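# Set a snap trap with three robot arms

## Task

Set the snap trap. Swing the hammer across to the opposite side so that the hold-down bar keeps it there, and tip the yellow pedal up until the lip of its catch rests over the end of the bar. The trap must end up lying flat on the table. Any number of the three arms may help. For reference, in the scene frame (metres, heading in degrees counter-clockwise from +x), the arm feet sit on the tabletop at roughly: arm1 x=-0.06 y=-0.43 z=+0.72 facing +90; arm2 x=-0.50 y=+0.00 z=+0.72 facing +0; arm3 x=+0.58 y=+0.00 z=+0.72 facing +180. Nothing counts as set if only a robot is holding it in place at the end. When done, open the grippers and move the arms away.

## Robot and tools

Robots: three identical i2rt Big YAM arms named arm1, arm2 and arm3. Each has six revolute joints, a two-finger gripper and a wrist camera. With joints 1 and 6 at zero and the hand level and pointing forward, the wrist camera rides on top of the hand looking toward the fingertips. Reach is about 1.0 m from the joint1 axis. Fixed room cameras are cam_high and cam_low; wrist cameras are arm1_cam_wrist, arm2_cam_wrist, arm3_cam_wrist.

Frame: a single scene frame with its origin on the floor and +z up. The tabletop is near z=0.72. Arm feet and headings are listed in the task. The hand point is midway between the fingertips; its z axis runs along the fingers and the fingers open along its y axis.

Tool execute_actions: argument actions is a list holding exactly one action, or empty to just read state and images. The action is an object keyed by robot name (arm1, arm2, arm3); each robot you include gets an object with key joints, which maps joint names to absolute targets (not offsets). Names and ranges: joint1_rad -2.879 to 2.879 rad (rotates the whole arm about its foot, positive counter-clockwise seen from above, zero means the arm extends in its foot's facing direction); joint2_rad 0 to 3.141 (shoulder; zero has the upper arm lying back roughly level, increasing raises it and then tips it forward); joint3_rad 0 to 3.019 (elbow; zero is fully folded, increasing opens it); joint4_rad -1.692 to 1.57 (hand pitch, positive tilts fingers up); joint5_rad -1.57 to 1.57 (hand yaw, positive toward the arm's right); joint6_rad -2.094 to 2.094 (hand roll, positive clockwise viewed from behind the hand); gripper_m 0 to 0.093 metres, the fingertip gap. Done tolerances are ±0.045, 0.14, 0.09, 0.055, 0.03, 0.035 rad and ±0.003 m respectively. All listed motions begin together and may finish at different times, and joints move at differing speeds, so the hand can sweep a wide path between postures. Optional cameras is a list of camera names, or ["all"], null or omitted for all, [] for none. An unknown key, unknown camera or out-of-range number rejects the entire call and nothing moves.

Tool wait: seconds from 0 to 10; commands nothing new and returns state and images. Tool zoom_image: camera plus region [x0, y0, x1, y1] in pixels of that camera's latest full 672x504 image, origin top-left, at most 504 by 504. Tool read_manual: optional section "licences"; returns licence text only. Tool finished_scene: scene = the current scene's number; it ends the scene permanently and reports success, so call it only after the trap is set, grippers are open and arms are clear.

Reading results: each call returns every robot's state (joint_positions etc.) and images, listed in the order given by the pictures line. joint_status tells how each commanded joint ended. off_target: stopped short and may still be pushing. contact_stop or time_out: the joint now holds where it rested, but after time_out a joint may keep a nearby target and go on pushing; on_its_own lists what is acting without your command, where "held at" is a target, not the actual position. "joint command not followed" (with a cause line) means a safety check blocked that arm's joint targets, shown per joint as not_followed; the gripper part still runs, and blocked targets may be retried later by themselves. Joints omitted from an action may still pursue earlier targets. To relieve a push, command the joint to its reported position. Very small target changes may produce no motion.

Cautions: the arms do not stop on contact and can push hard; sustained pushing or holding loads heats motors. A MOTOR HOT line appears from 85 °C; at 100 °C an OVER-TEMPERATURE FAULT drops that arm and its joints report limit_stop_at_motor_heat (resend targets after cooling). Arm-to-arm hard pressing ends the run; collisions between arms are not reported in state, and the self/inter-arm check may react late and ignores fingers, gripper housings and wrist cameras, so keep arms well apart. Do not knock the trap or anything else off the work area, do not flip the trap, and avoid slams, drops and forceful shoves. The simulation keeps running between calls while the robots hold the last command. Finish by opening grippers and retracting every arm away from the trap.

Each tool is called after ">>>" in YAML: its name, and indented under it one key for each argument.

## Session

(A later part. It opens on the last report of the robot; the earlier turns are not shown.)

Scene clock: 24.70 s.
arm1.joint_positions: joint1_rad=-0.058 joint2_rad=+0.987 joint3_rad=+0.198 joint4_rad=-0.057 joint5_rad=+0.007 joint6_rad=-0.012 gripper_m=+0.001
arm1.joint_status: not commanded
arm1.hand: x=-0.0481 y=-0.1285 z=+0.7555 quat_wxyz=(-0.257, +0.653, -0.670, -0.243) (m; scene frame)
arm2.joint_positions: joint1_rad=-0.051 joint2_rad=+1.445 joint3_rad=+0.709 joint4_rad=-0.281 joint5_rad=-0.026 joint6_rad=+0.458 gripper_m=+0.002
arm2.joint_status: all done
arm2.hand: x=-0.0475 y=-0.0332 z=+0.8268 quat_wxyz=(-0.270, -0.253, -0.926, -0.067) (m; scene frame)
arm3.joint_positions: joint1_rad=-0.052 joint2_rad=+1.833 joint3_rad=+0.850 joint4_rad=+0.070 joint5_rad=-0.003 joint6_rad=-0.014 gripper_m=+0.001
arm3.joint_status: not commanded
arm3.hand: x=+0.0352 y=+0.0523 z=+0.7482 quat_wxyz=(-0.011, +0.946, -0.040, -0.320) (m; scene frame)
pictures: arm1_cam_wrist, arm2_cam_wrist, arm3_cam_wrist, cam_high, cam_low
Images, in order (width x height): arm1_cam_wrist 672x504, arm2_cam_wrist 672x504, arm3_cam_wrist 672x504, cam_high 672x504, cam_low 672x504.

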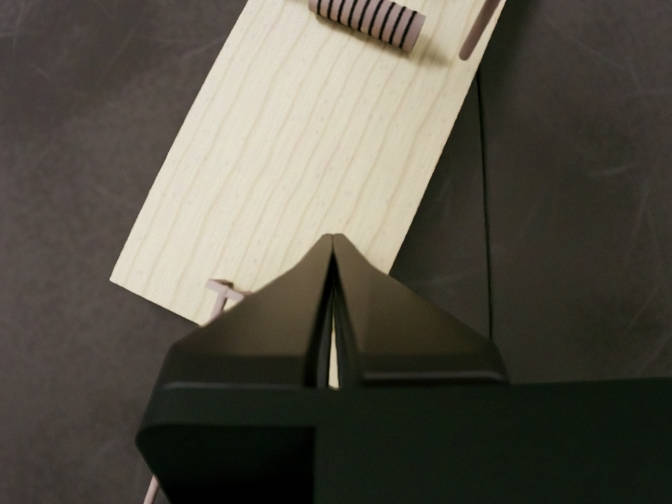

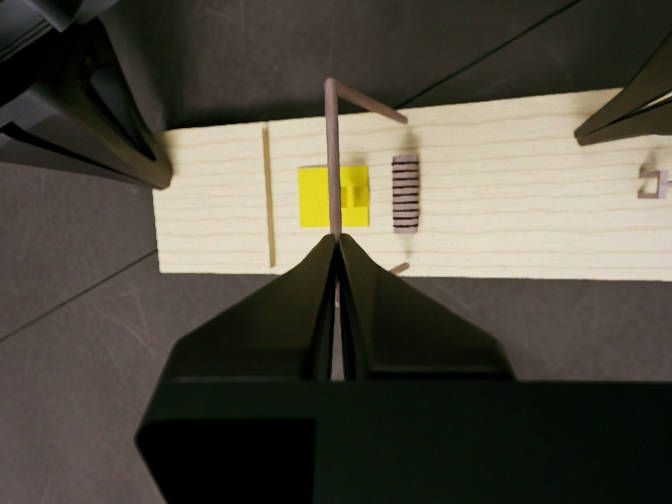

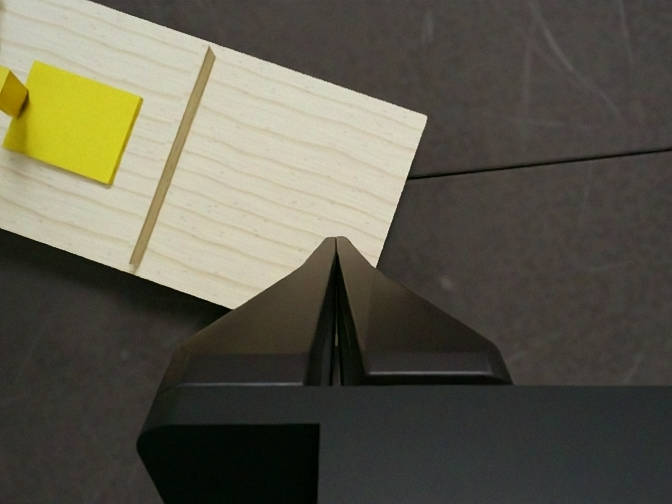

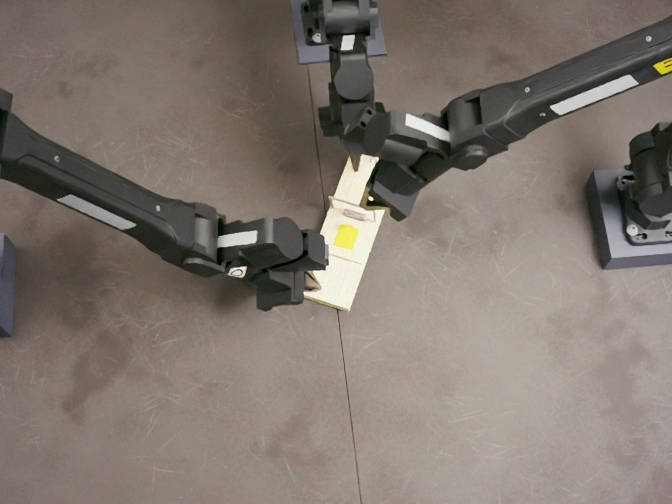

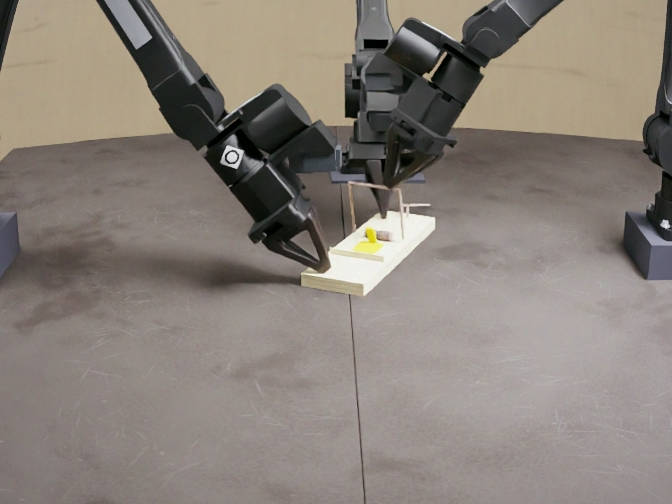

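>>> execute_actions:
  actions:
    - {"arm1":{"joints":{"joint2_rad":0.55,"joint4_rad":-0.6}}}
  cameras: []

>>> execute_actions:
  actions:
    - {"arm2":{"joints":{"joint1_rad":-0.21,"joint2_rad":1.45,"joint3_rad":0.64,"joint4_rad":-0.214,"joint6_rad":0.32}}}
  cameras: ["arm2_cam_wrist","cam_high","cam_low"]

Scene clock: 26.30 s.
arm1.joint_positions: joint1_rad=-0.058 joint2_rad=+0.553 joint3_rad=+0.189 joint4_rad=-0.582 joint5_rad=+0.007 joint6_rad=-0.012 gripper_m=+0.001
arm1.joint_status: all done
arm1.hand: x=-0.0502 y=-0.1942 z=+0.7788 quat_wxyz=(-0.224, +0.664, -0.681, -0.211) (m; scene frame)
arm2.joint_positions: joint1_rad=-0.086 joint2_rad=+1.410 joint3_rad=+0.709 joint4_rad=-0.281 joint5_rad=+0.002 joint6_rad=+0.455 gripper_m=+0.001
arm2.joint_status: not commanded
arm2.hand: x=-0.0470 y=-0.0539 z=+0.8419 quat_wxyz=(-0.290, -0.270, -0.917, -0.052) (m; scene frame)
arm3.joint_positions: joint1_rad=-0.052 joint2_rad=+1.837 joint3_rad=+0.853 joint4_rad=+0.073 joint5_rad=-0.007 joint6_rad=-0.014 gripper_m=+0.001
arm3.joint_status: not commanded
arm3.hand: x=+0.0334 y=+0.0518 z=+0.7481 quat_wxyz=(-0.009, +0.946, -0.039, -0.321) (m; scene frame)
pictures: none
No camera images: the call's "cameras" was empty. Leave "cameras" out to get every camera's image.

Scene clock: 27.33 s.
arm1.joint_positions: joint1_rad=-0.058 joint2_rad=+0.553 joint3_rad=+0.189 joint4_rad=-0.582 joint5_rad=+0.007 joint6_rad=-0.012 gripper_m=+0.001
arm1.joint_status: not commanded
arm1.hand: x=-0.0502 y=-0.1942 z=+0.7788 quat_wxyz=(-0.224, +0.664, -0.681, -0.211) (m; scene frame)
arm2.joint_positions: joint1_rad=-0.214 joint2_rad=+1.453 joint3_rad=+0.624 joint4_rad=-0.234 joint5_rad=+0.003 joint6_rad=+0.338 gripper_m=+0.001
arm2.joint_status: all done
arm2.hand: x=-0.0907 y=-0.1033 z=+0.7946 quat_wxyz=(-0.255, -0.279, -0.926, -0.014) (m; scene frame)
arm3.joint_positions: joint1_rad=-0.052 joint2_rad=+1.837 joint3_rad=+0.853 joint4_rad=+0.073 joint5_rad=-0.007 joint6_rad=-0.014 gripper_m=+0.001
arm3.joint_status: not commanded
arm3.hand: x=+0.0334 y=+0.0518 z=+0.7481 quat_wxyz=(-0.009, +0.946, -0.039, -0.321) (m; scene frame)
pictures: arm2_cam_wrist, cam_high, cam_low
Images, in order (width x height): arm2_cam_wrist 672x504, cam_high 672x504, cam_low 672x504.

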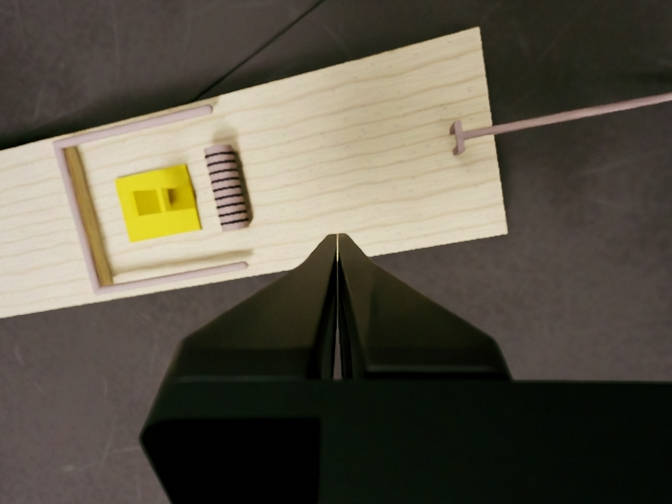

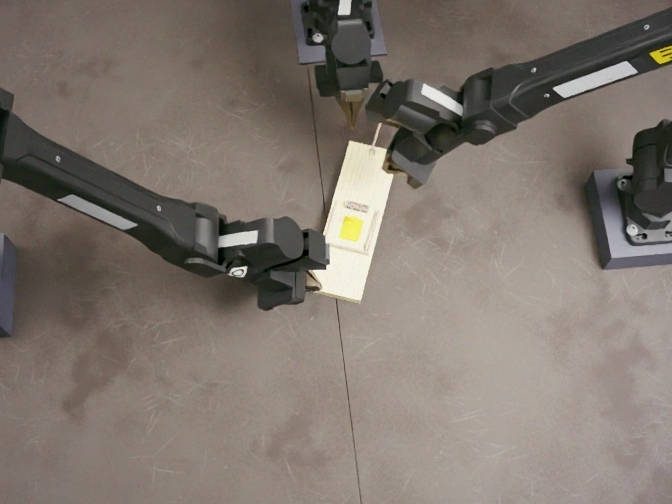

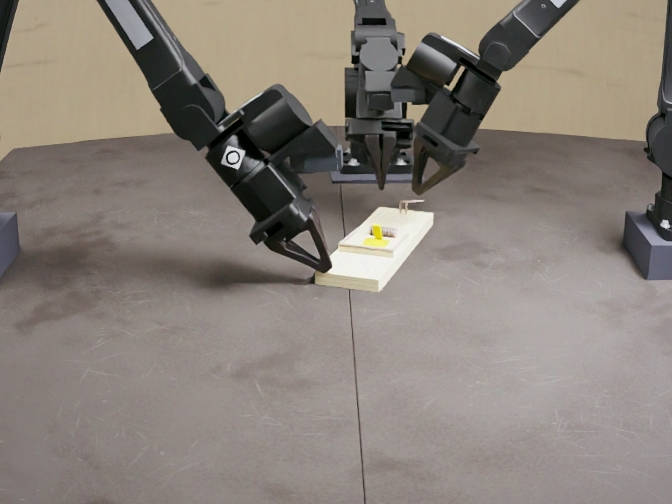

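>>> execute_actions:
  actions:
    - {"arm3":{"joints":{"joint2_rad":1.7,"joint1_rad":-0.17}},"arm2":{"joints":{"joint2_rad":1.4,"gripper_m":0.02}}}
  cameras: []

>>> execute_actions:
  actions:
    - {"arm3":{"joints":{"joint2_rad":2.03,"joint3_rad":1.47,"joint4_rad":-0.98,"joint5_rad":-0.5,"joint6_rad":1.72,"gripper_m":0.093}},"arm2":{"joints":{"joint1_rad":0.02,"joint2_rad":1.57,"joint3_rad":0.72,"joint4_rad":-0.13,"joint6_rad":0.4}}}

Scene clock: 30.33 s.
arm1.joint_positions: joint1_rad=-0.058 joint2_rad=+0.553 joint3_rad=+0.189 joint4_rad=-0.582 joint5_rad=+0.007 joint6_rad=-0.012 gripper_m=+0.001
arm1.joint_status: not commanded
arm1.hand: x=-0.0502 y=-0.1942 z=+0.7788 quat_wxyz=(-0.224, +0.664, -0.681, -0.211) (m; scene frame)
arm2.joint_positions: joint1_rad=-0.214 joint2_rad=+1.409 joint3_rad=+0.624 joint4_rad=-0.234 joint5_rad=+0.003 joint6_rad=+0.337 gripper_m=+0.020
arm2.joint_status: all done
arm2.hand: x=-0.0864 y=-0.1045 z=+0.8125 quat_wxyz=(-0.276, -0.277, -0.920, -0.015) (m; scene frame)
arm3.joint_positions: joint1_rad=-0.176 joint2_rad=+1.702 joint3_rad=+0.853 joint4_rad=+0.059 joint5_rad=-0.008 joint6_rad=-0.014 gripper_m=+0.001
arm3.joint_status: all done
arm3.hand: x=+0.0291 y=+0.1229 z=+0.8174 quat_wxyz=(-0.036, +0.921, -0.096, -0.376) (m; scene frame)
pictures: none
No camera images: the call's "cameras" was empty. Leave "cameras" out to get every camera's image.

Scene clock: 32.57 s.
arm1.joint_positions: joint1_rad=-0.058 joint2_rad=+0.553 joint3_rad=+0.189 joint4_rad=-0.582 joint5_rad=+0.007 joint6_rad=-0.012 gripper_m=+0.001
arm1.joint_status: not commanded
arm1.hand: x=-0.0502 y=-0.1942 z=+0.7788 quat_wxyz=(-0.224, +0.664, -0.681, -0.211) (m; scene frame)
arm2.joint_positions: joint1_rad=+0.027 joint2_rad=+1.576 joint3_rad=+0.694 joint4_rad=-0.146 joint5_rad=+0.003 joint6_rad=+0.382 gripper_m=+0.020
arm2.joint_status: all done
arm2.hand: x=-0.0386 y=-0.0022 z=+0.7809 quat_wxyz=(-0.268, -0.185, -0.944, -0.053) (m; scene frame)
arm3.joint_positions: joint1_rad=-0.176 joint2_rad=+2.005 joint3_rad=+1.416 joint4_rad=-0.972 joint5_rad=-0.496 joint6_rad=+1.711 gripper_m=+0.093
arm3.joint_status: all done
arm3.hand: x=+0.0130 y=+0.0438 z=+0.7909 quat_wxyz=(+0.185, +0.551, -0.796, +0.168) (m; scene frame)
pictures: arm1_cam_wrist, arm2_cam_wrist, arm3_cam_wrist, cam_high, cam_low
Images, in order (width x height): arm1_cam_wrist 672x504, arm2_cam_wrist 672x504, arm3_cam_wrist 672x504, cam_high 672x504, cam_low 672x504.

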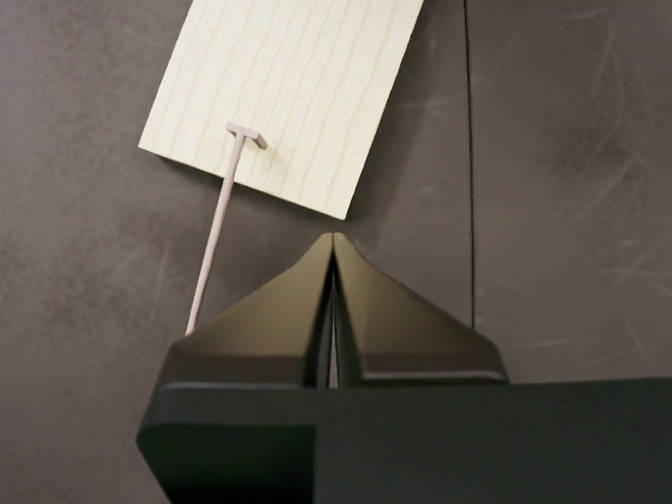

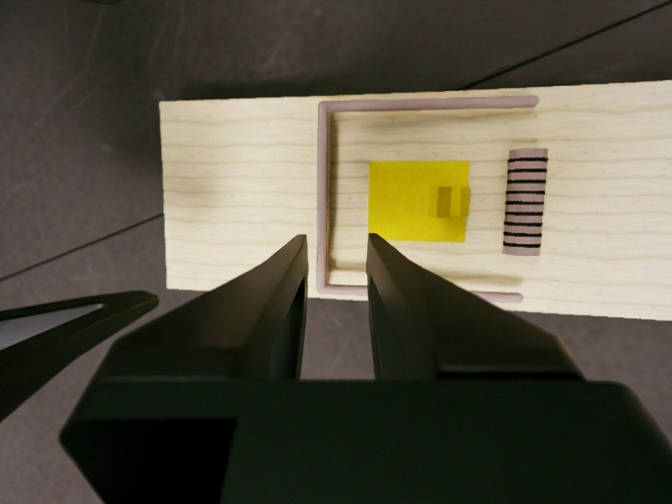

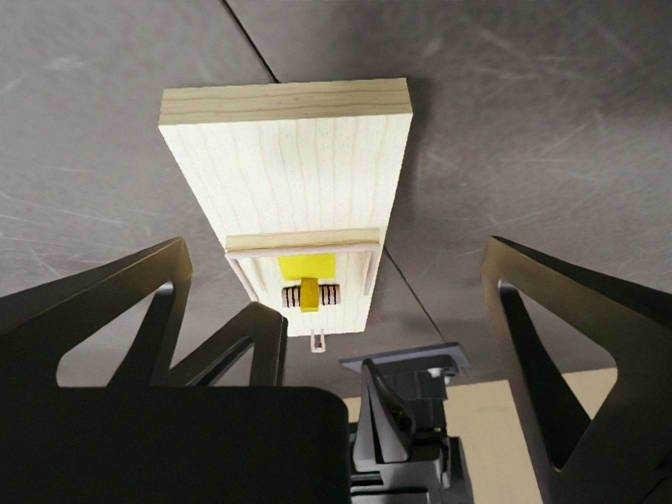

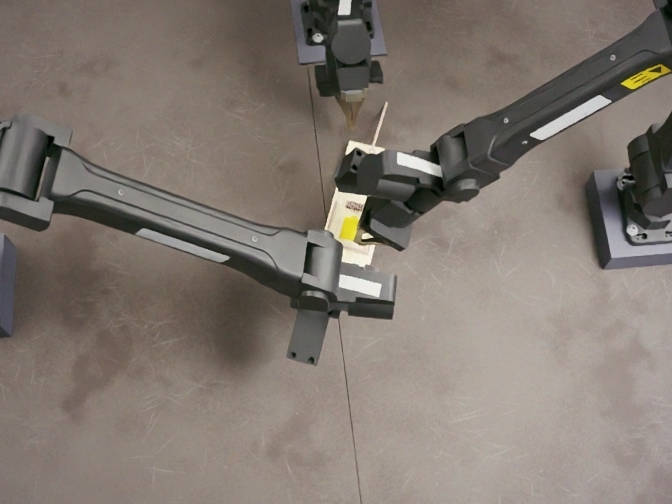

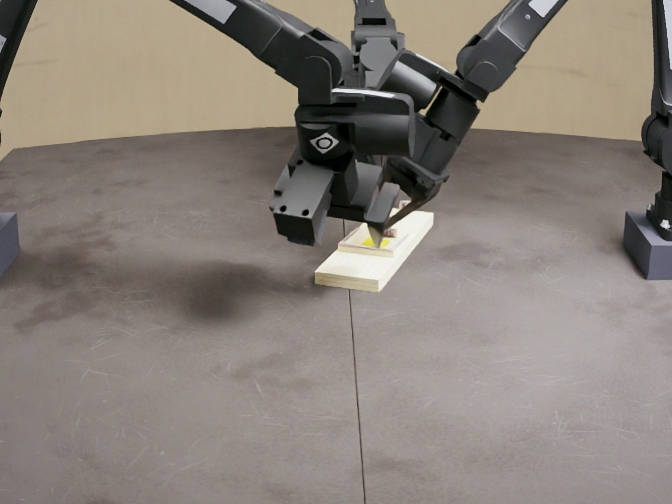

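>>> execute_actions:
  actions:
    - {"arm3":{"joints":{"joint2_rad":2.09,"joint3_rad":1.51,"joint4_rad":-0.94}},"arm2":{"joints":{"joint1_rad":-0.05,"joint2_rad":1.52}}}
  cameras: ["arm3_cam_wrist","arm2_cam_wrist"]

Scene clock: 33.63 s.
arm1.joint_positions: joint1_rad=-0.058 joint2_rad=+0.553 joint3_rad=+0.189 joint4_rad=-0.582 joint5_rad=+0.007 joint6_rad=-0.012 gripper_m=+0.001
arm1.joint_status: not commanded
arm1.hand: x=-0.0502 y=-0.1942 z=+0.7788 quat_wxyz=(-0.224, +0.664, -0.681, -0.211) (m; scene frame)
arm2.joint_positions: joint1_rad=-0.051 joint2_rad=+1.529 joint3_rad=+0.694 joint4_rad=-0.146 joint5_rad=+0.003 joint6_rad=+0.383 gripper_m=+0.020
arm2.joint_status: all done
arm2.hand: x=-0.0349 y=-0.0390 z=+0.8016 quat_wxyz=(-0.292, -0.221, -0.929, -0.046) (m; scene frame)
arm3.joint_positions: joint1_rad=-0.176 joint2_rad=+2.071 joint3_rad=+1.466 joint4_rad=-0.947 joint5_rad=-0.496 joint6_rad=+1.712 gripper_m=+0.093
arm3.joint_status: all done
arm3.hand: x=-0.0050 y=+0.0476 z=+0.7703 quat_wxyz=(+0.188, +0.551, -0.796, +0.165) (m; scene frame)
pictures: arm2_cam_wrist, arm3_cam_wrist
Images, in order (width x height): arm2_cam_wrist 672x504, arm3_cam_wrist 672x504.

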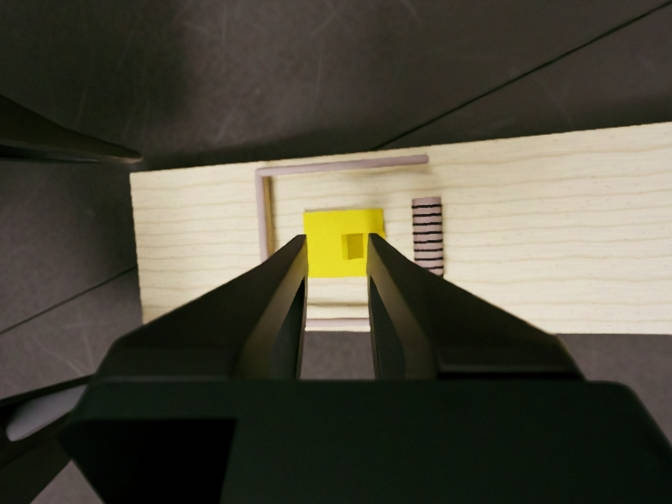

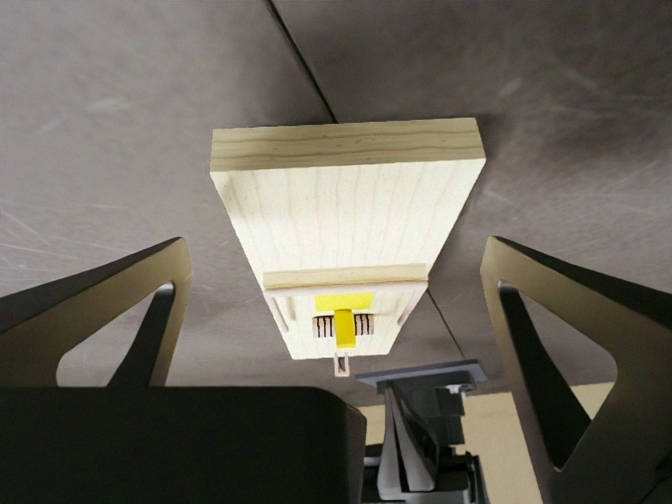

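>>> execute_actions:
  actions:
    - {"arm3":{"joints":{"joint1_rad":-0.135,"joint2_rad":2.15,"joint4_rad":-0.88}}}
  cameras: ["arm3_cam_wrist","arm2_cam_wrist"]

Scene clock: 34.57 s.
arm1.joint_positions: joint1_rad=-0.058 joint2_rad=+0.553 joint3_rad=+0.189 joint4_rad=-0.582 joint5_rad=+0.007 joint6_rad=-0.012 gripper_m=+0.001
arm1.joint_status: not commanded
arm1.hand: x=-0.0502 y=-0.1942 z=+0.7788 quat_wxyz=(-0.224, +0.664, -0.681, -0.211) (m; scene frame)
arm2.joint_positions: joint1_rad=-0.051 joint2_rad=+1.529 joint3_rad=+0.694 joint4_rad=-0.146 joint5_rad=+0.003 joint6_rad=+0.383 gripper_m=+0.020
arm2.joint_status: not commanded
arm2.hand: x=-0.0349 y=-0.0390 z=+0.8016 quat_wxyz=(-0.292, -0.221, -0.929, -0.046) (m; scene frame)
arm3.joint_positions: joint1_rad=-0.137 joint2_rad=+2.124 joint3_rad=+1.471 joint4_rad=-0.888 joint5_rad=-0.501 joint6_rad=+1.712 gripper_m=+0.093
arm3.joint_status: all done
arm3.hand: x=-0.0137 y=+0.0249 z=+0.7429 quat_wxyz=(+0.190, +0.568, -0.783, +0.167) (m; scene frame)
pictures: arm2_cam_wrist, arm3_cam_wrist
Images, in order (width x height): arm2_cam_wrist 672x504, arm3_cam_wrist 672x504.

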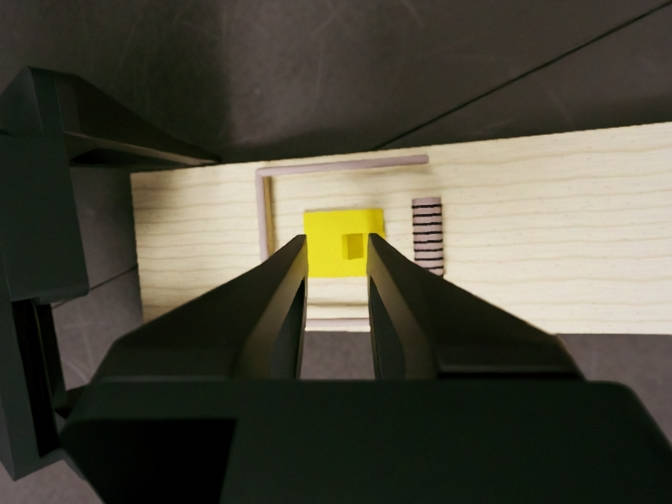

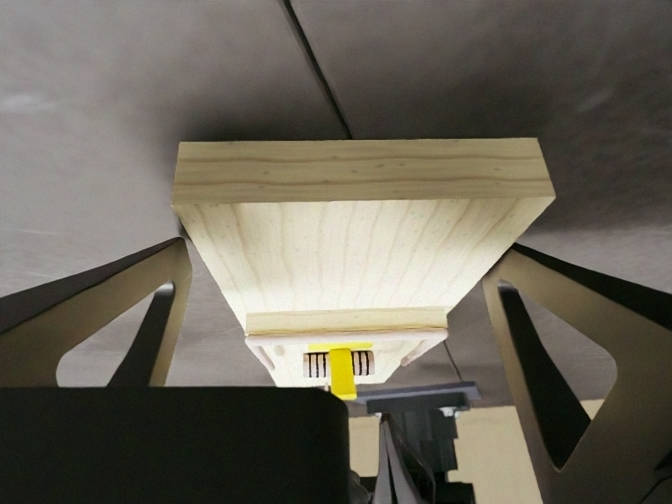

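>>> execute_actions:
  actions:
    - {"arm3":{"joints":{"joint1_rad":-0.165,"joint2_rad":2.165,"joint4_rad":-0.93}}}
  cameras: []

>>> execute_actions:
  actions:
    - {"arm3":{"joints":{"gripper_m":0.06}},"arm2":{"joints":{"joint1_rad":0.025,"joint2_rad":1.6,"joint4_rad":-0.09}}}

Scene clock: 36.70 s.
arm1.joint_positions: joint1_rad=-0.058 joint2_rad=+0.553 joint3_rad=+0.189 joint4_rad=-0.582 joint5_rad=+0.007 joint6_rad=-0.012 gripper_m=+0.001
arm1.joint_status: not commanded
arm1.hand: x=-0.0502 y=-0.1942 z=+0.7788 quat_wxyz=(-0.224, +0.664, -0.681, -0.211) (m; scene frame)
arm2.joint_positions: joint1_rad=-0.051 joint2_rad=+1.529 joint3_rad=+0.694 joint4_rad=-0.146 joint5_rad=+0.003 joint6_rad=+0.383 gripper_m=+0.020
arm2.joint_status: not commanded
arm2.hand: x=-0.0349 y=-0.0390 z=+0.8016 quat_wxyz=(-0.292, -0.221, -0.929, -0.046) (m; scene frame)
arm3.joint_positions: joint1_rad=-0.154 joint2_rad=+2.126 joint3_rad=+1.474 joint4_rad=-0.917 joint5_rad=-0.505 joint6_rad=+1.712 gripper_m=+0.093
arm3.joint_status: all done
arm3.hand: x=-0.0076 y=+0.0332 z=+0.7425 quat_wxyz=(+0.183, +0.558, -0.790, +0.177) (m; scene frame)
pictures: none
No camera images: the call's "cameras" was empty. Leave "cameras" out to get every camera's image.

Scene clock: 37.53 s.
arm1.joint_positions: joint1_rad=-0.058 joint2_rad=+0.553 joint3_rad=+0.189 joint4_rad=-0.582 joint5_rad=+0.007 joint6_rad=-0.012 gripper_m=+0.001
arm1.joint_status: not commanded
arm1.hand: x=-0.0502 y=-0.1942 z=+0.7788 quat_wxyz=(-0.224, +0.664, -0.681, -0.211) (m; scene frame)
arm2.joint_positions: joint1_rad=+0.026 joint2_rad=+1.605 joint3_rad=+0.694 joint4_rad=-0.109 joint5_rad=+0.003 joint6_rad=+0.383 gripper_m=+0.020
arm2.joint_status: all done
arm2.hand: x=-0.0344 y=-0.0027 z=+0.7731 quat_wxyz=(-0.272, -0.186, -0.943, -0.053) (m; scene frame)
arm3.joint_positions: joint1_rad=-0.156 joint2_rad=+2.127 joint3_rad=+1.474 joint4_rad=-0.919 joint5_rad=-0.504 joint6_rad=+1.712 gripper_m=+0.079
arm3.joint_status: gripper_m off_target (ended at +0.079, target +0.060)
arm3.hand: x=-0.0072 y=+0.0343 z=+0.7423 quat_wxyz=(+0.183, +0.557, -0.791, +0.177) (m; scene frame)
pictures: arm1_cam_wrist, arm2_cam_wrist, arm3_cam_wrist, cam_high, cam_low
Images, in order (width x height): arm1_cam_wrist 672x504, arm2_cam_wrist 672x504, arm3_cam_wrist 672x504, cam_high 672x504, cam_low 672x504.

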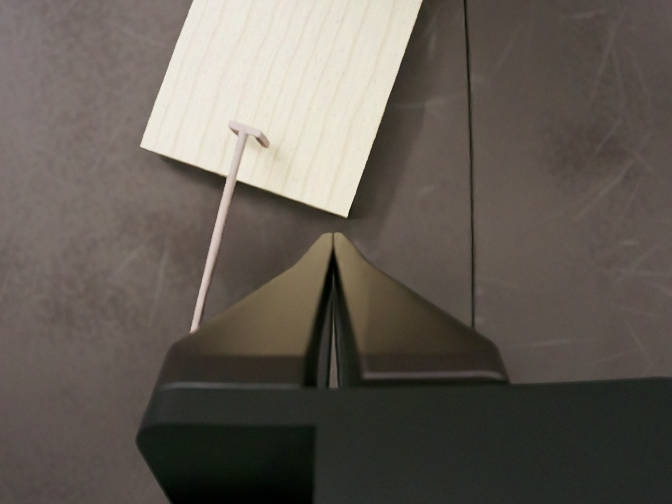

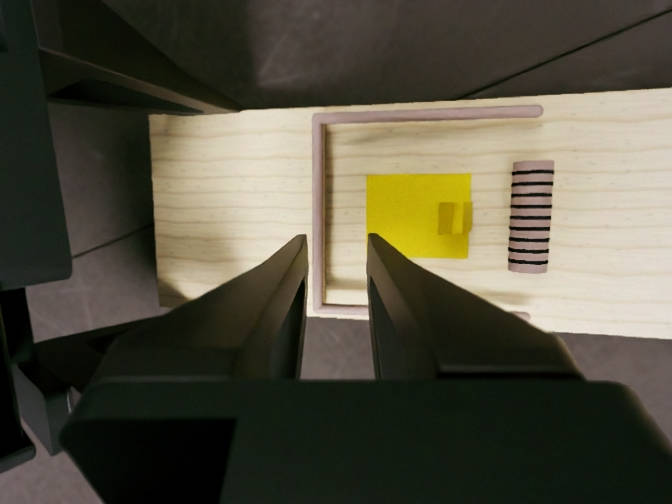

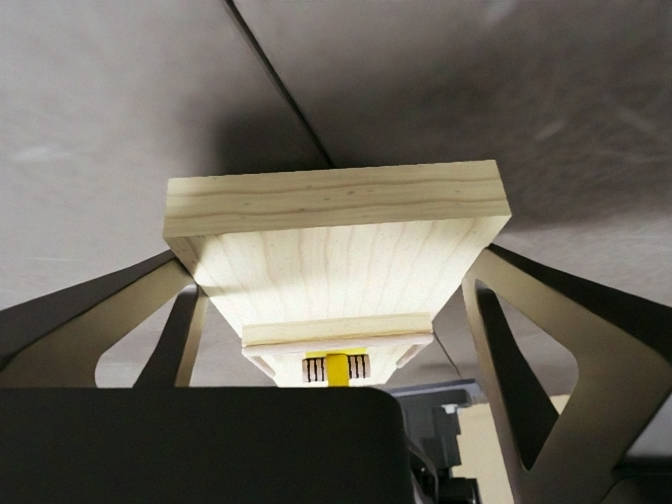

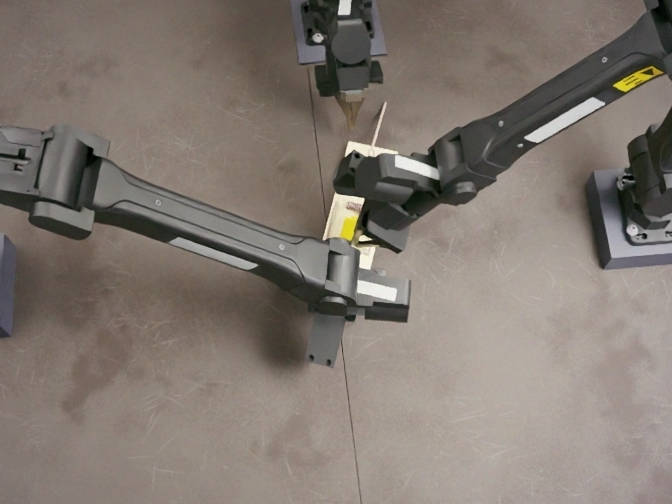

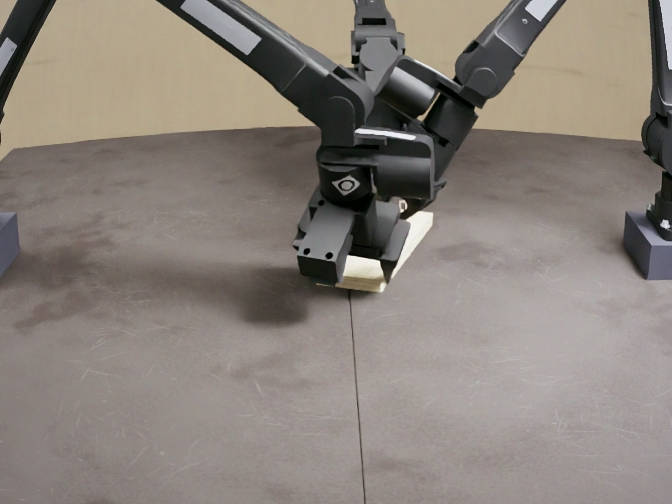

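>>> execute_actions:
  actions:
    - {"arm2":{"joints":{"joint1_rad":0.048}},"arm1":{"joints":{"joint1_rad":-0.03,"joint2_rad":0.762,"joint3_rad":0.25,"joint4_rad":-0.33}}}
  cameras: []

>>> execute_actions:
  actions:
    - {"arm2":{"joints":{"joint2_rad":1.655}},"arm1":{"joints":{"joint2_rad":1.02,"joint3_rad":0.17,"joint4_rad":-0.1}}}
  cameras: ["arm1_cam_wrist","arm2_cam_wrist"]

Scene clock: 38.87 s.
arm1.joint_positions: joint1_rad=-0.039 joint2_rad=+0.763 joint3_rad=+0.193 joint4_rad=-0.356 joint5_rad=+0.007 joint6_rad=-0.012 gripper_m=+0.001
arm1.joint_status: all done
arm1.hand: x=-0.0544 y=-0.1657 z=+0.7657 quat_wxyz=(-0.229, +0.669, -0.673, -0.220) (m; scene frame)
arm2.joint_positions: joint1_rad=+0.039 joint2_rad=+1.605 joint3_rad=+0.694 joint4_rad=-0.109 joint5_rad=+0.003 joint6_rad=+0.383 gripper_m=+0.020
arm2.joint_status: all done
arm2.hand: x=-0.0344 y=+0.0031 z=+0.7732 quat_wxyz=(-0.272, -0.180, -0.944, -0.055) (m; scene frame)
arm3.joint_positions: joint1_rad=-0.156 joint2_rad=+2.127 joint3_rad=+1.474 joint4_rad=-0.919 joint5_rad=-0.504 joint6_rad=+1.712 gripper_m=+0.079
arm3.joint_status: not commanded
arm3.hand: x=-0.0072 y=+0.0343 z=+0.7423 quat_wxyz=(+0.183, +0.557, -0.791, +0.177) (m; scene frame)
pictures: none
No camera images: the call's "cameras" was empty. Leave "cameras" out to get every camera's image.

Scene clock: 39.80 s.
arm1.joint_positions: joint1_rad=-0.039 joint2_rad=+0.958 joint3_rad=+0.190 joint4_rad=-0.088 joint5_rad=+0.007 joint6_rad=-0.012 gripper_m=+0.001
arm1.joint_status: all done
arm1.hand: x=-0.0540 y=-0.1345 z=+0.7553 quat_wxyz=(-0.252, +0.660, -0.664, -0.243) (m; scene frame)
arm2.joint_positions: joint1_rad=+0.039 joint2_rad=+1.651 joint3_rad=+0.696 joint4_rad=-0.104 joint5_rad=+0.005 joint6_rad=+0.383 gripper_m=+0.020
arm2.joint_status: all done
arm2.hand: x=-0.0387 y=+0.0029 z=+0.7541 quat_wxyz=(-0.253, -0.181, -0.949, -0.051) (m; scene frame)
arm3.joint_positions: joint1_rad=-0.156 joint2_rad=+2.127 joint3_rad=+1.474 joint4_rad=-0.919 joint5_rad=-0.504 joint6_rad=+1.712 gripper_m=+0.079
arm3.joint_status: not commanded
arm3.hand: x=-0.0072 y=+0.0343 z=+0.7423 quat_wxyz=(+0.183, +0.557, -0.790, +0.177) (m; scene frame)
pictures: arm1_cam_wrist, arm2_cam_wrist
Images, in order (width x height): arm1_cam_wrist 672x504, arm2_cam_wrist 672x504.

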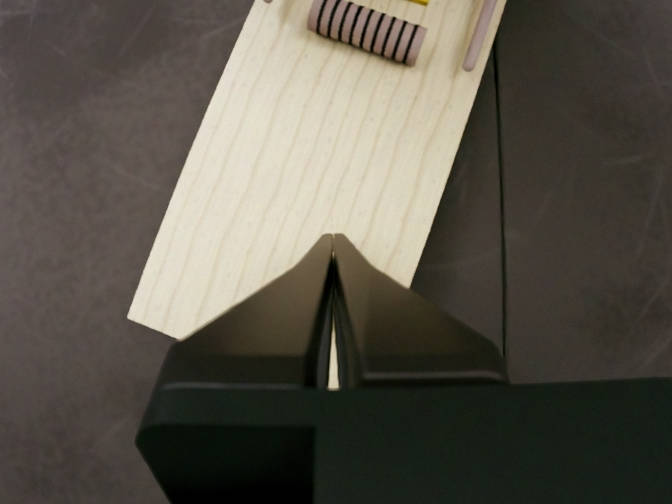

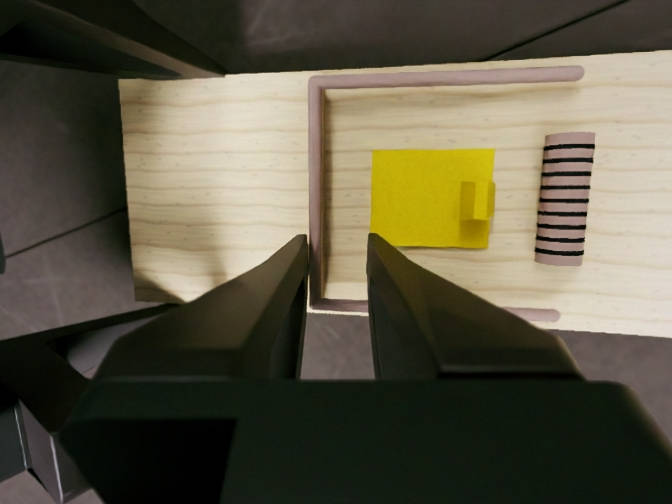

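>>> execute_actions:
  actions:
    - {"arm2":{"joints":{"joint1_rad":0.06,"joint2_rad":1.635,"gripper_m":0}}}
  cameras: []

>>> execute_actions:
  actions:
    - {"arm2":{"joints":{"joint1_rad":0.04,"joint2_rad":1.54}}}
  cameras: []

>>> execute_actions:
  actions:
    - {"arm2":{"joints":{"joint1_rad":-0.01,"joint2_rad":1.44,"joint3_rad":0.74,"joint4_rad":-0.21,"joint6_rad":0.36}}}
  cameras: ["arm2_cam_wrist"]

>>> execute_actions:
  actions:
    - {"arm2":{"joints":{"joint1_rad":-0.14,"joint2_rad":1.425,"joint3_rad":0.7,"joint4_rad":-0.28,"joint6_rad":0.21}},"arm1":{"joints":{"joint2_rad":0.55,"joint4_rad":-0.6}}}
  cameras: ["arm2_cam_wrist","cam_high"]

Scene clock: 40.90 s.
arm1.joint_positions: joint1_rad=-0.039 joint2_rad=+0.960 joint3_rad=+0.190 joint4_rad=-0.087 joint5_rad=+0.007 joint6_rad=-0.012 gripper_m=+0.001
arm1.joint_status: not commanded
arm1.hand: x=-0.0540 y=-0.1344 z=+0.7552 quat_wxyz=(-0.252, +0.660, -0.664, -0.243) (m; scene frame)
arm2.joint_positions: joint1_rad=+0.054 joint2_rad=+1.650 joint3_rad=+0.698 joint4_rad=-0.099 joint5_rad=+0.004 joint6_rad=+0.385 gripper_m=+0.002
arm2.joint_status: all done
arm2.hand: x=-0.0370 y=+0.0099 z=+0.7554 quat_wxyz=(-0.256, -0.175, -0.949, -0.054) (m; scene frame)
arm3.joint_positions: joint1_rad=-0.156 joint2_rad=+2.127 joint3_rad=+1.474 joint4_rad=-0.919 joint5_rad=-0.504 joint6_rad=+1.711 gripper_m=+0.079
arm3.joint_status: not commanded
arm3.hand: x=-0.0071 y=+0.0346 z=+0.7422 quat_wxyz=(+0.183, +0.557, -0.790, +0.177) (m; scene frame)
pictures: none
No camera images: the call's "cameras" was empty. Leave "cameras" out to get every camera's image.

Scene clock: 41.63 s.
arm1.joint_positions: joint1_rad=-0.038 joint2_rad=+0.962 joint3_rad=+0.190 joint4_rad=-0.082 joint5_rad=+0.007 joint6_rad=-0.012 gripper_m=+0.001
arm1.joint_status: not commanded
arm1.hand: x=-0.0541 y=-0.1338 z=+0.7553 quat_wxyz=(-0.253, +0.660, -0.664, -0.243) (m; scene frame)
arm2.joint_positions: joint1_rad=+0.049 joint2_rad=+1.595 joint3_rad=+0.684 joint4_rad=-0.101 joint5_rad=+0.004 joint6_rad=+0.388 gripper_m=+0.002
arm2.joint_status: all done
arm2.hand: x=-0.0366 y=+0.0079 z=+0.7750 quat_wxyz=(-0.275, -0.177, -0.943, -0.057) (m; scene frame)
arm3.joint_positions: joint1_rad=-0.157 joint2_rad=+2.127 joint3_rad=+1.475 joint4_rad=-0.920 joint5_rad=-0.504 joint6_rad=+1.710 gripper_m=+0.079
arm3.joint_status: not commanded
arm3.hand: x=-0.0074 y=+0.0353 z=+0.7426 quat_wxyz=(+0.183, +0.558, -0.790, +0.176) (m; scene frame)
pictures: none
No camera images: the call's "cameras" was empty. Leave "cameras" out to get every camera's image.

Scene clock: 42.40 s.
arm1.joint_positions: joint1_rad=-0.038 joint2_rad=+0.962 joint3_rad=+0.190 joint4_rad=-0.082 joint5_rad=+0.007 joint6_rad=-0.012 gripper_m=+0.001
arm1.joint_status: not commanded
arm1.hand: x=-0.0542 y=-0.1338 z=+0.7553 quat_wxyz=(-0.253, +0.660, -0.664, -0.243) (m; scene frame)
arm2.joint_positions: joint1_rad=+0.002 joint2_rad=+1.486 joint3_rad=+0.684 joint4_rad=-0.202 joint5_rad=-0.005 joint6_rad=+0.378 gripper_m=+0.002
arm2.joint_status: all done
arm2.hand: x=-0.0453 y=-0.0125 z=+0.8092 quat_wxyz=(-0.279, -0.193, -0.939, -0.054) (m; scene frame)
arm3.joint_positions: joint1_rad=-0.157 joint2_rad=+2.127 joint3_rad=+1.477 joint4_rad=-0.920 joint5_rad=-0.504 joint6_rad=+1.707 gripper_m=+0.079
arm3.joint_status: not commanded
arm3.hand: x=-0.0083 y=+0.0355 z=+0.7431 quat_wxyz=(+0.184, +0.559, -0.789, +0.175) (m; scene frame)
pictures: arm2_cam_wrist
Images, in order (width x height): arm2_cam_wrist 672x504.

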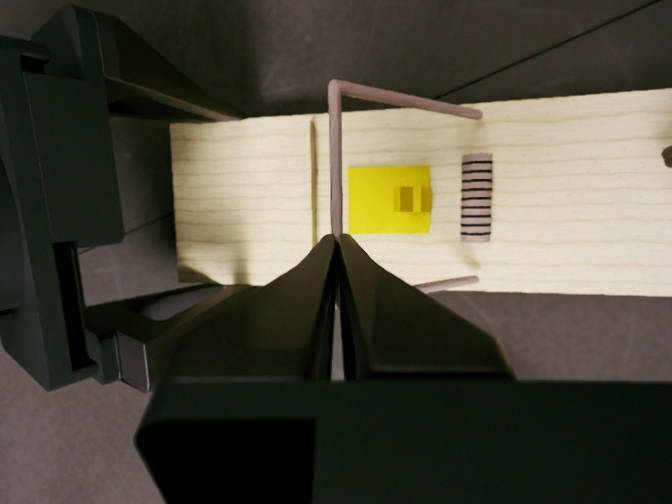

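Scene clock: 44.37 s.
arm1.joint_positions: joint1_rad=-0.034 joint2_rad=+0.553 joint3_rad=+0.178 joint4_rad=-0.582 joint5_rad=+0.007 joint6_rad=-0.012 gripper_m=+0.001
arm1.joint_status: all done
arm1.hand: x=-0.0561 y=-0.1976 z=+0.7736 quat_wxyz=(-0.217, +0.674, -0.674, -0.210) (m; scene frame)
arm2.joint_positions: joint1_rad=-0.094 joint2_rad=+1.448 joint3_rad=+0.684 joint4_rad=-0.259 joint5_rad=-0.032 joint6_rad=+0.234 gripper_m=+0.002
arm2.joint_status: joint1_rad time_out (moved -0.096 of -0.142); the others done
arm2.on_its_own: joint1_rad reads -0.094 and still pushes toward -0.140 since a time_out
arm2.hand: x=-0.0565 y=-0.0507 z=+0.8179 quat_wxyz=(-0.274, -0.168, -0.946, -0.034) (m; scene frame)
arm3.joint_positions: joint1_rad=-0.113 joint2_rad=+2.127 joint3_rad=+1.496 joint4_rad=-0.920 joint5_rad=-0.522 joint6_rad=+1.725 gripper_m=+0.079
arm3.joint_status: not commanded
arm3.hand: x=-0.0181 y=+0.0084 z=+0.7507 quat_wxyz=(+0.191, +0.569, -0.779, +0.181) (m; scene frame)
pictures: arm2_cam_wrist, cam_high
Images, in order (width x height): arm2_cam_wrist 672x504, cam_high 672x504.

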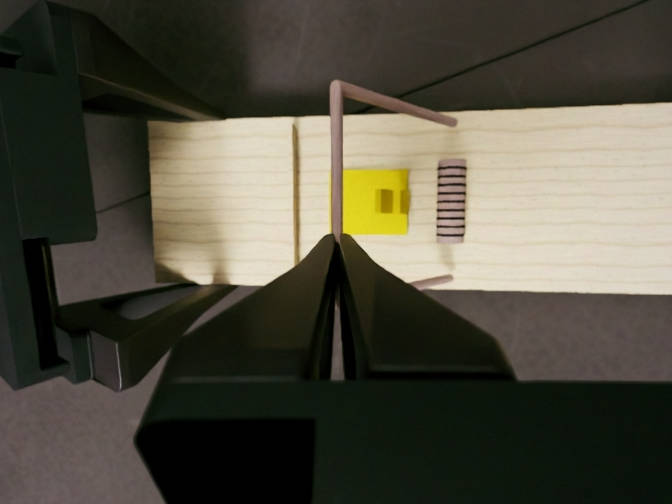

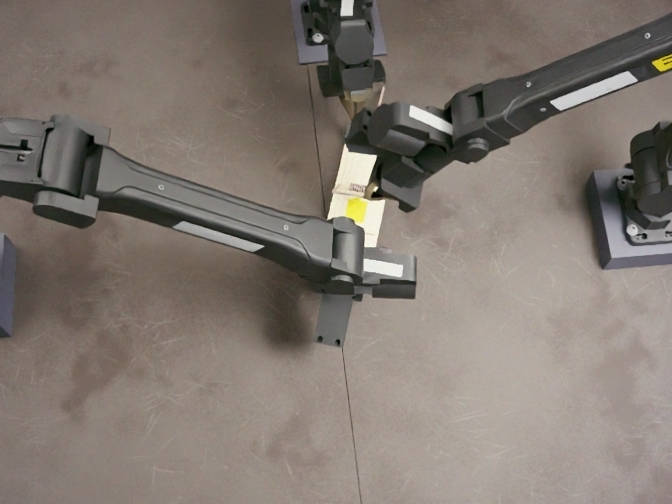

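Too low; raise arm2, and pull the board back with arm3.

>>> execute_actions:
  actions:
    - {"arm2":{"joints":{"joint2_rad":1.385,"joint3_rad":0.72}},"arm3":{"joints":{"joint1_rad":-0.21,"joint2_rad":2.19,"joint3_rad":1.48}}}
  cameras: ["arm2_cam_wrist","cam_high"]

Scene clock: 46.20 s.
arm1.joint_positions: joint1_rad=-0.034 joint2_rad=+0.553 joint3_rad=+0.178 joint4_rad=-0.582 joint5_rad=+0.007 joint6_rad=-0.012 gripper_m=+0.001
arm1.joint_status: not commanded
arm1.hand: x=-0.0561 y=-0.1976 z=+0.7736 quat_wxyz=(-0.217, +0.674, -0.674, -0.210) (m; scene frame)
arm2.joint_positions: joint1_rad=-0.094 joint2_rad=+1.424 joint3_rad=+0.684 joint4_rad=-0.279 joint5_rad=-0.032 joint6_rad=+0.234 gripper_m=+0.002
arm2.joint_status: all done
arm2.on_its_own: joint1_rad reads -0.094 and still pushes toward -0.140 since a time_out
arm2.hand: x=-0.0587 y=-0.0503 z=+0.8253 quat_wxyz=(-0.276, -0.168, -0.946, -0.034) (m; scene frame)
arm3.joint_positions: joint1_rad=-0.144 joint2_rad=+2.138 joint3_rad=+1.496 joint4_rad=-0.920 joint5_rad=-0.530 joint6_rad=+1.701 gripper_m=+0.079
arm3.joint_status: joint1_rad time_out (moved -0.030 of -0.097); the others done
arm3.on_its_own: joint1_rad reads -0.144 and still pushes toward -0.210 since a time_out
arm3.hand: x=-0.0158 y=+0.0251 z=+0.7445 quat_wxyz=(+0.195, +0.565, -0.781, +0.182) (m; scene frame)
pictures: arm2_cam_wrist, cam_high
Images, in order (width x height): arm2_cam_wrist 672x504, cam_high 672x504.

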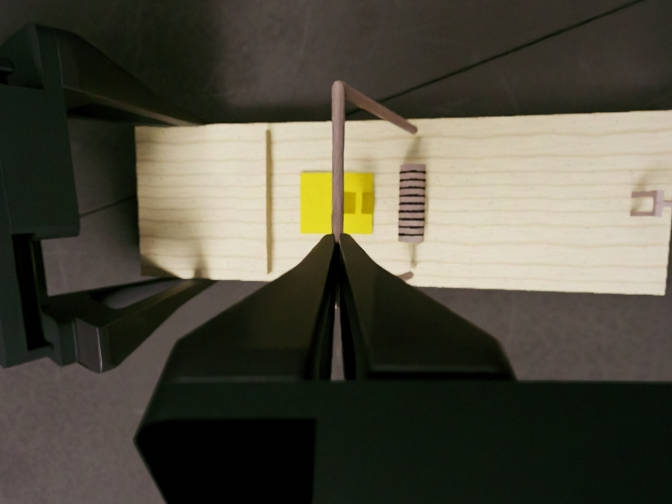

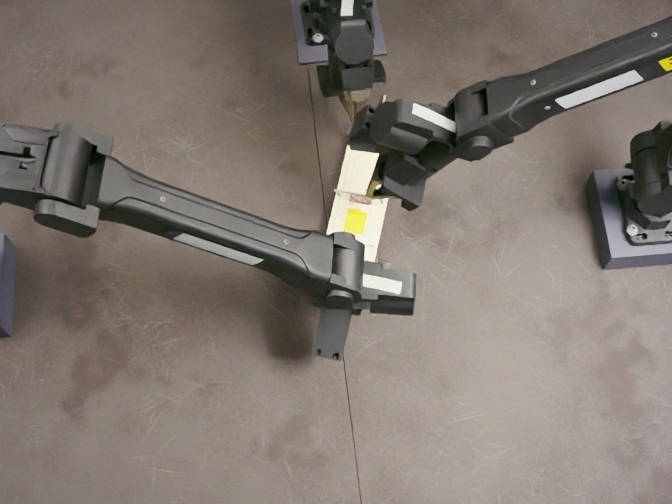

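Move arm1 further clear too.

>>> execute_actions:
  actions:
    - {"arm2":{"joints":{"joint1_rad":-0.2,"joint2_rad":1.41,"joint3_rad":0.7,"joint6_rad":0.17}},"arm3":{"joints":{"joint1_rad":-0.23}},"arm1":{"joints":{"joint1_rad":-0.5,"joint2_rad":0.4}}}
  cameras: ["arm2_cam_wrist"]

>>> execute_actions:
  actions:
    - {"arm2":{"joints":{"joint1_rad":-0.265,"joint2_rad":1.46,"joint3_rad":0.65,"joint4_rad":-0.22,"joint6_rad":0.1}}}
  cameras: ["arm2_cam_wrist","cam_high"]

Scene clock: 48.20 s.
arm1.joint_positions: joint1_rad=-0.494 joint2_rad=+0.399 joint3_rad=+0.178 joint4_rad=-0.582 joint5_rad=+0.008 joint6_rad=-0.012 gripper_m=+0.001
arm1.joint_status: all done
arm1.hand: x=+0.0518 y=-0.2143 z=+0.8066 quat_wxyz=(-0.322, +0.488, -0.788, -0.192) (m; scene frame)
arm2.joint_positions: joint1_rad=-0.127 joint2_rad=+1.422 joint3_rad=+0.684 joint4_rad=-0.281 joint5_rad=-0.049 joint6_rad=+0.199 gripper_m=+0.002
arm2.joint_status: joint1_rad time_out (moved -0.033 of -0.106); the others done
arm2.on_its_own: joint1_rad reads -0.127 and still pushes toward -0.200 since a time_out
arm2.hand: x=-0.0606 y=-0.0617 z=+0.8260 quat_wxyz=(-0.276, -0.164, -0.946, -0.033) (m; scene frame)
arm3.joint_positions: joint1_rad=-0.145 joint2_rad=+2.143 joint3_rad=+1.496 joint4_rad=-0.923 joint5_rad=-0.537 joint6_rad=+1.696 gripper_m=+0.079
arm3.joint_status: joint1_rad time_out (moved -0.001 of -0.086)
arm3.on_its_own: joint1_rad reads -0.145 and still pushes toward -0.230 since a time_out
arm3.hand: x=-0.0145 y=+0.0244 z=+0.7423 quat_wxyz=(+0.195, +0.565, -0.779, +0.187) (m; scene frame)
pictures: arm2_cam_wrist
Images, in order (width x height): arm2_cam_wrist 672x504.

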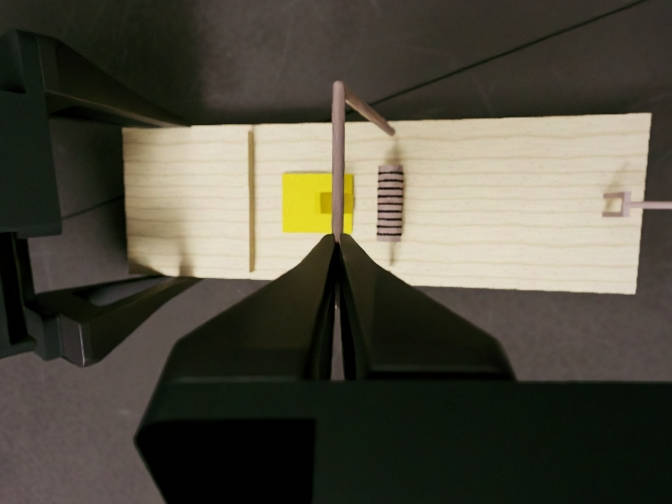

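not run: a stop came earlier in this reply.

>>> execute_actions:
  actions:
    - {"arm2":{"joints":{"joint1_rad":-0.3,"joint2_rad":1.42,"joint3_rad":0.66,"joint5_rad":0.05,"joint6_rad":0.13}},"arm3":{"joints":{"joint1_rad":-0.25}}}
  cameras: ["arm2_cam_wrist","cam_high"]

Scene clock: 49.37 s.
arm1.joint_positions: joint1_rad=-0.494 joint2_rad=+0.399 joint3_rad=+0.178 joint4_rad=-0.582 joint5_rad=+0.008 joint6_rad=-0.012 gripper_m=+0.001
arm1.joint_status: not commanded
arm1.hand: x=+0.0518 y=-0.2143 z=+0.8066 quat_wxyz=(-0.322, +0.488, -0.788, -0.192) (m; scene frame)
arm2.joint_positions: joint1_rad=-0.308 joint2_rad=+1.413 joint3_rad=+0.654 joint4_rad=-0.280 joint5_rad=+0.050 joint6_rad=+0.148 gripper_m=+0.001
arm2.joint_status: all done
arm2.hand: x=-0.0968 y=-0.1514 z=+0.8166 quat_wxyz=(-0.263, -0.239, -0.934, +0.045) (m; scene frame)
arm3.joint_positions: joint1_rad=-0.233 joint2_rad=+2.144 joint3_rad=+1.496 joint4_rad=-0.925 joint5_rad=-0.530 joint6_rad=+1.703 gripper_m=+0.079
arm3.joint_status: all done
arm3.hand: x=-0.0092 y=+0.0773 z=+0.7406 quat_wxyz=(+0.198, +0.528, -0.806, +0.177) (m; scene frame)
pictures: arm2_cam_wrist, cam_high
Images, in order (width x height): arm2_cam_wrist 672x504, cam_high 672x504.

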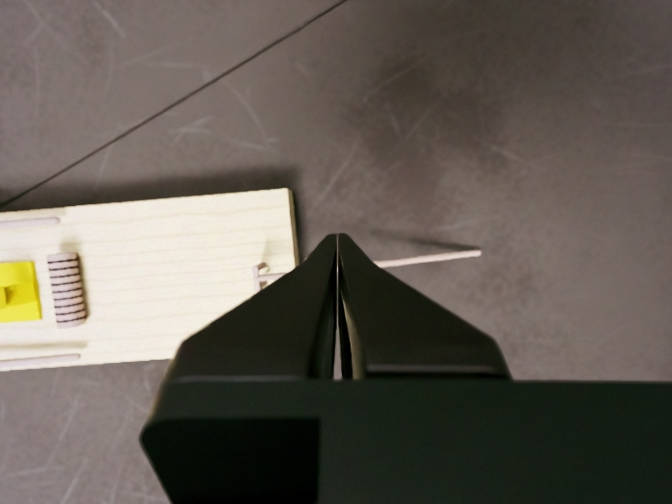

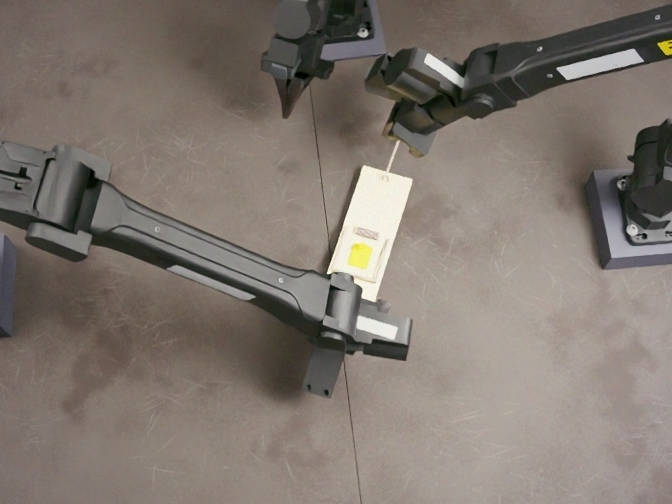

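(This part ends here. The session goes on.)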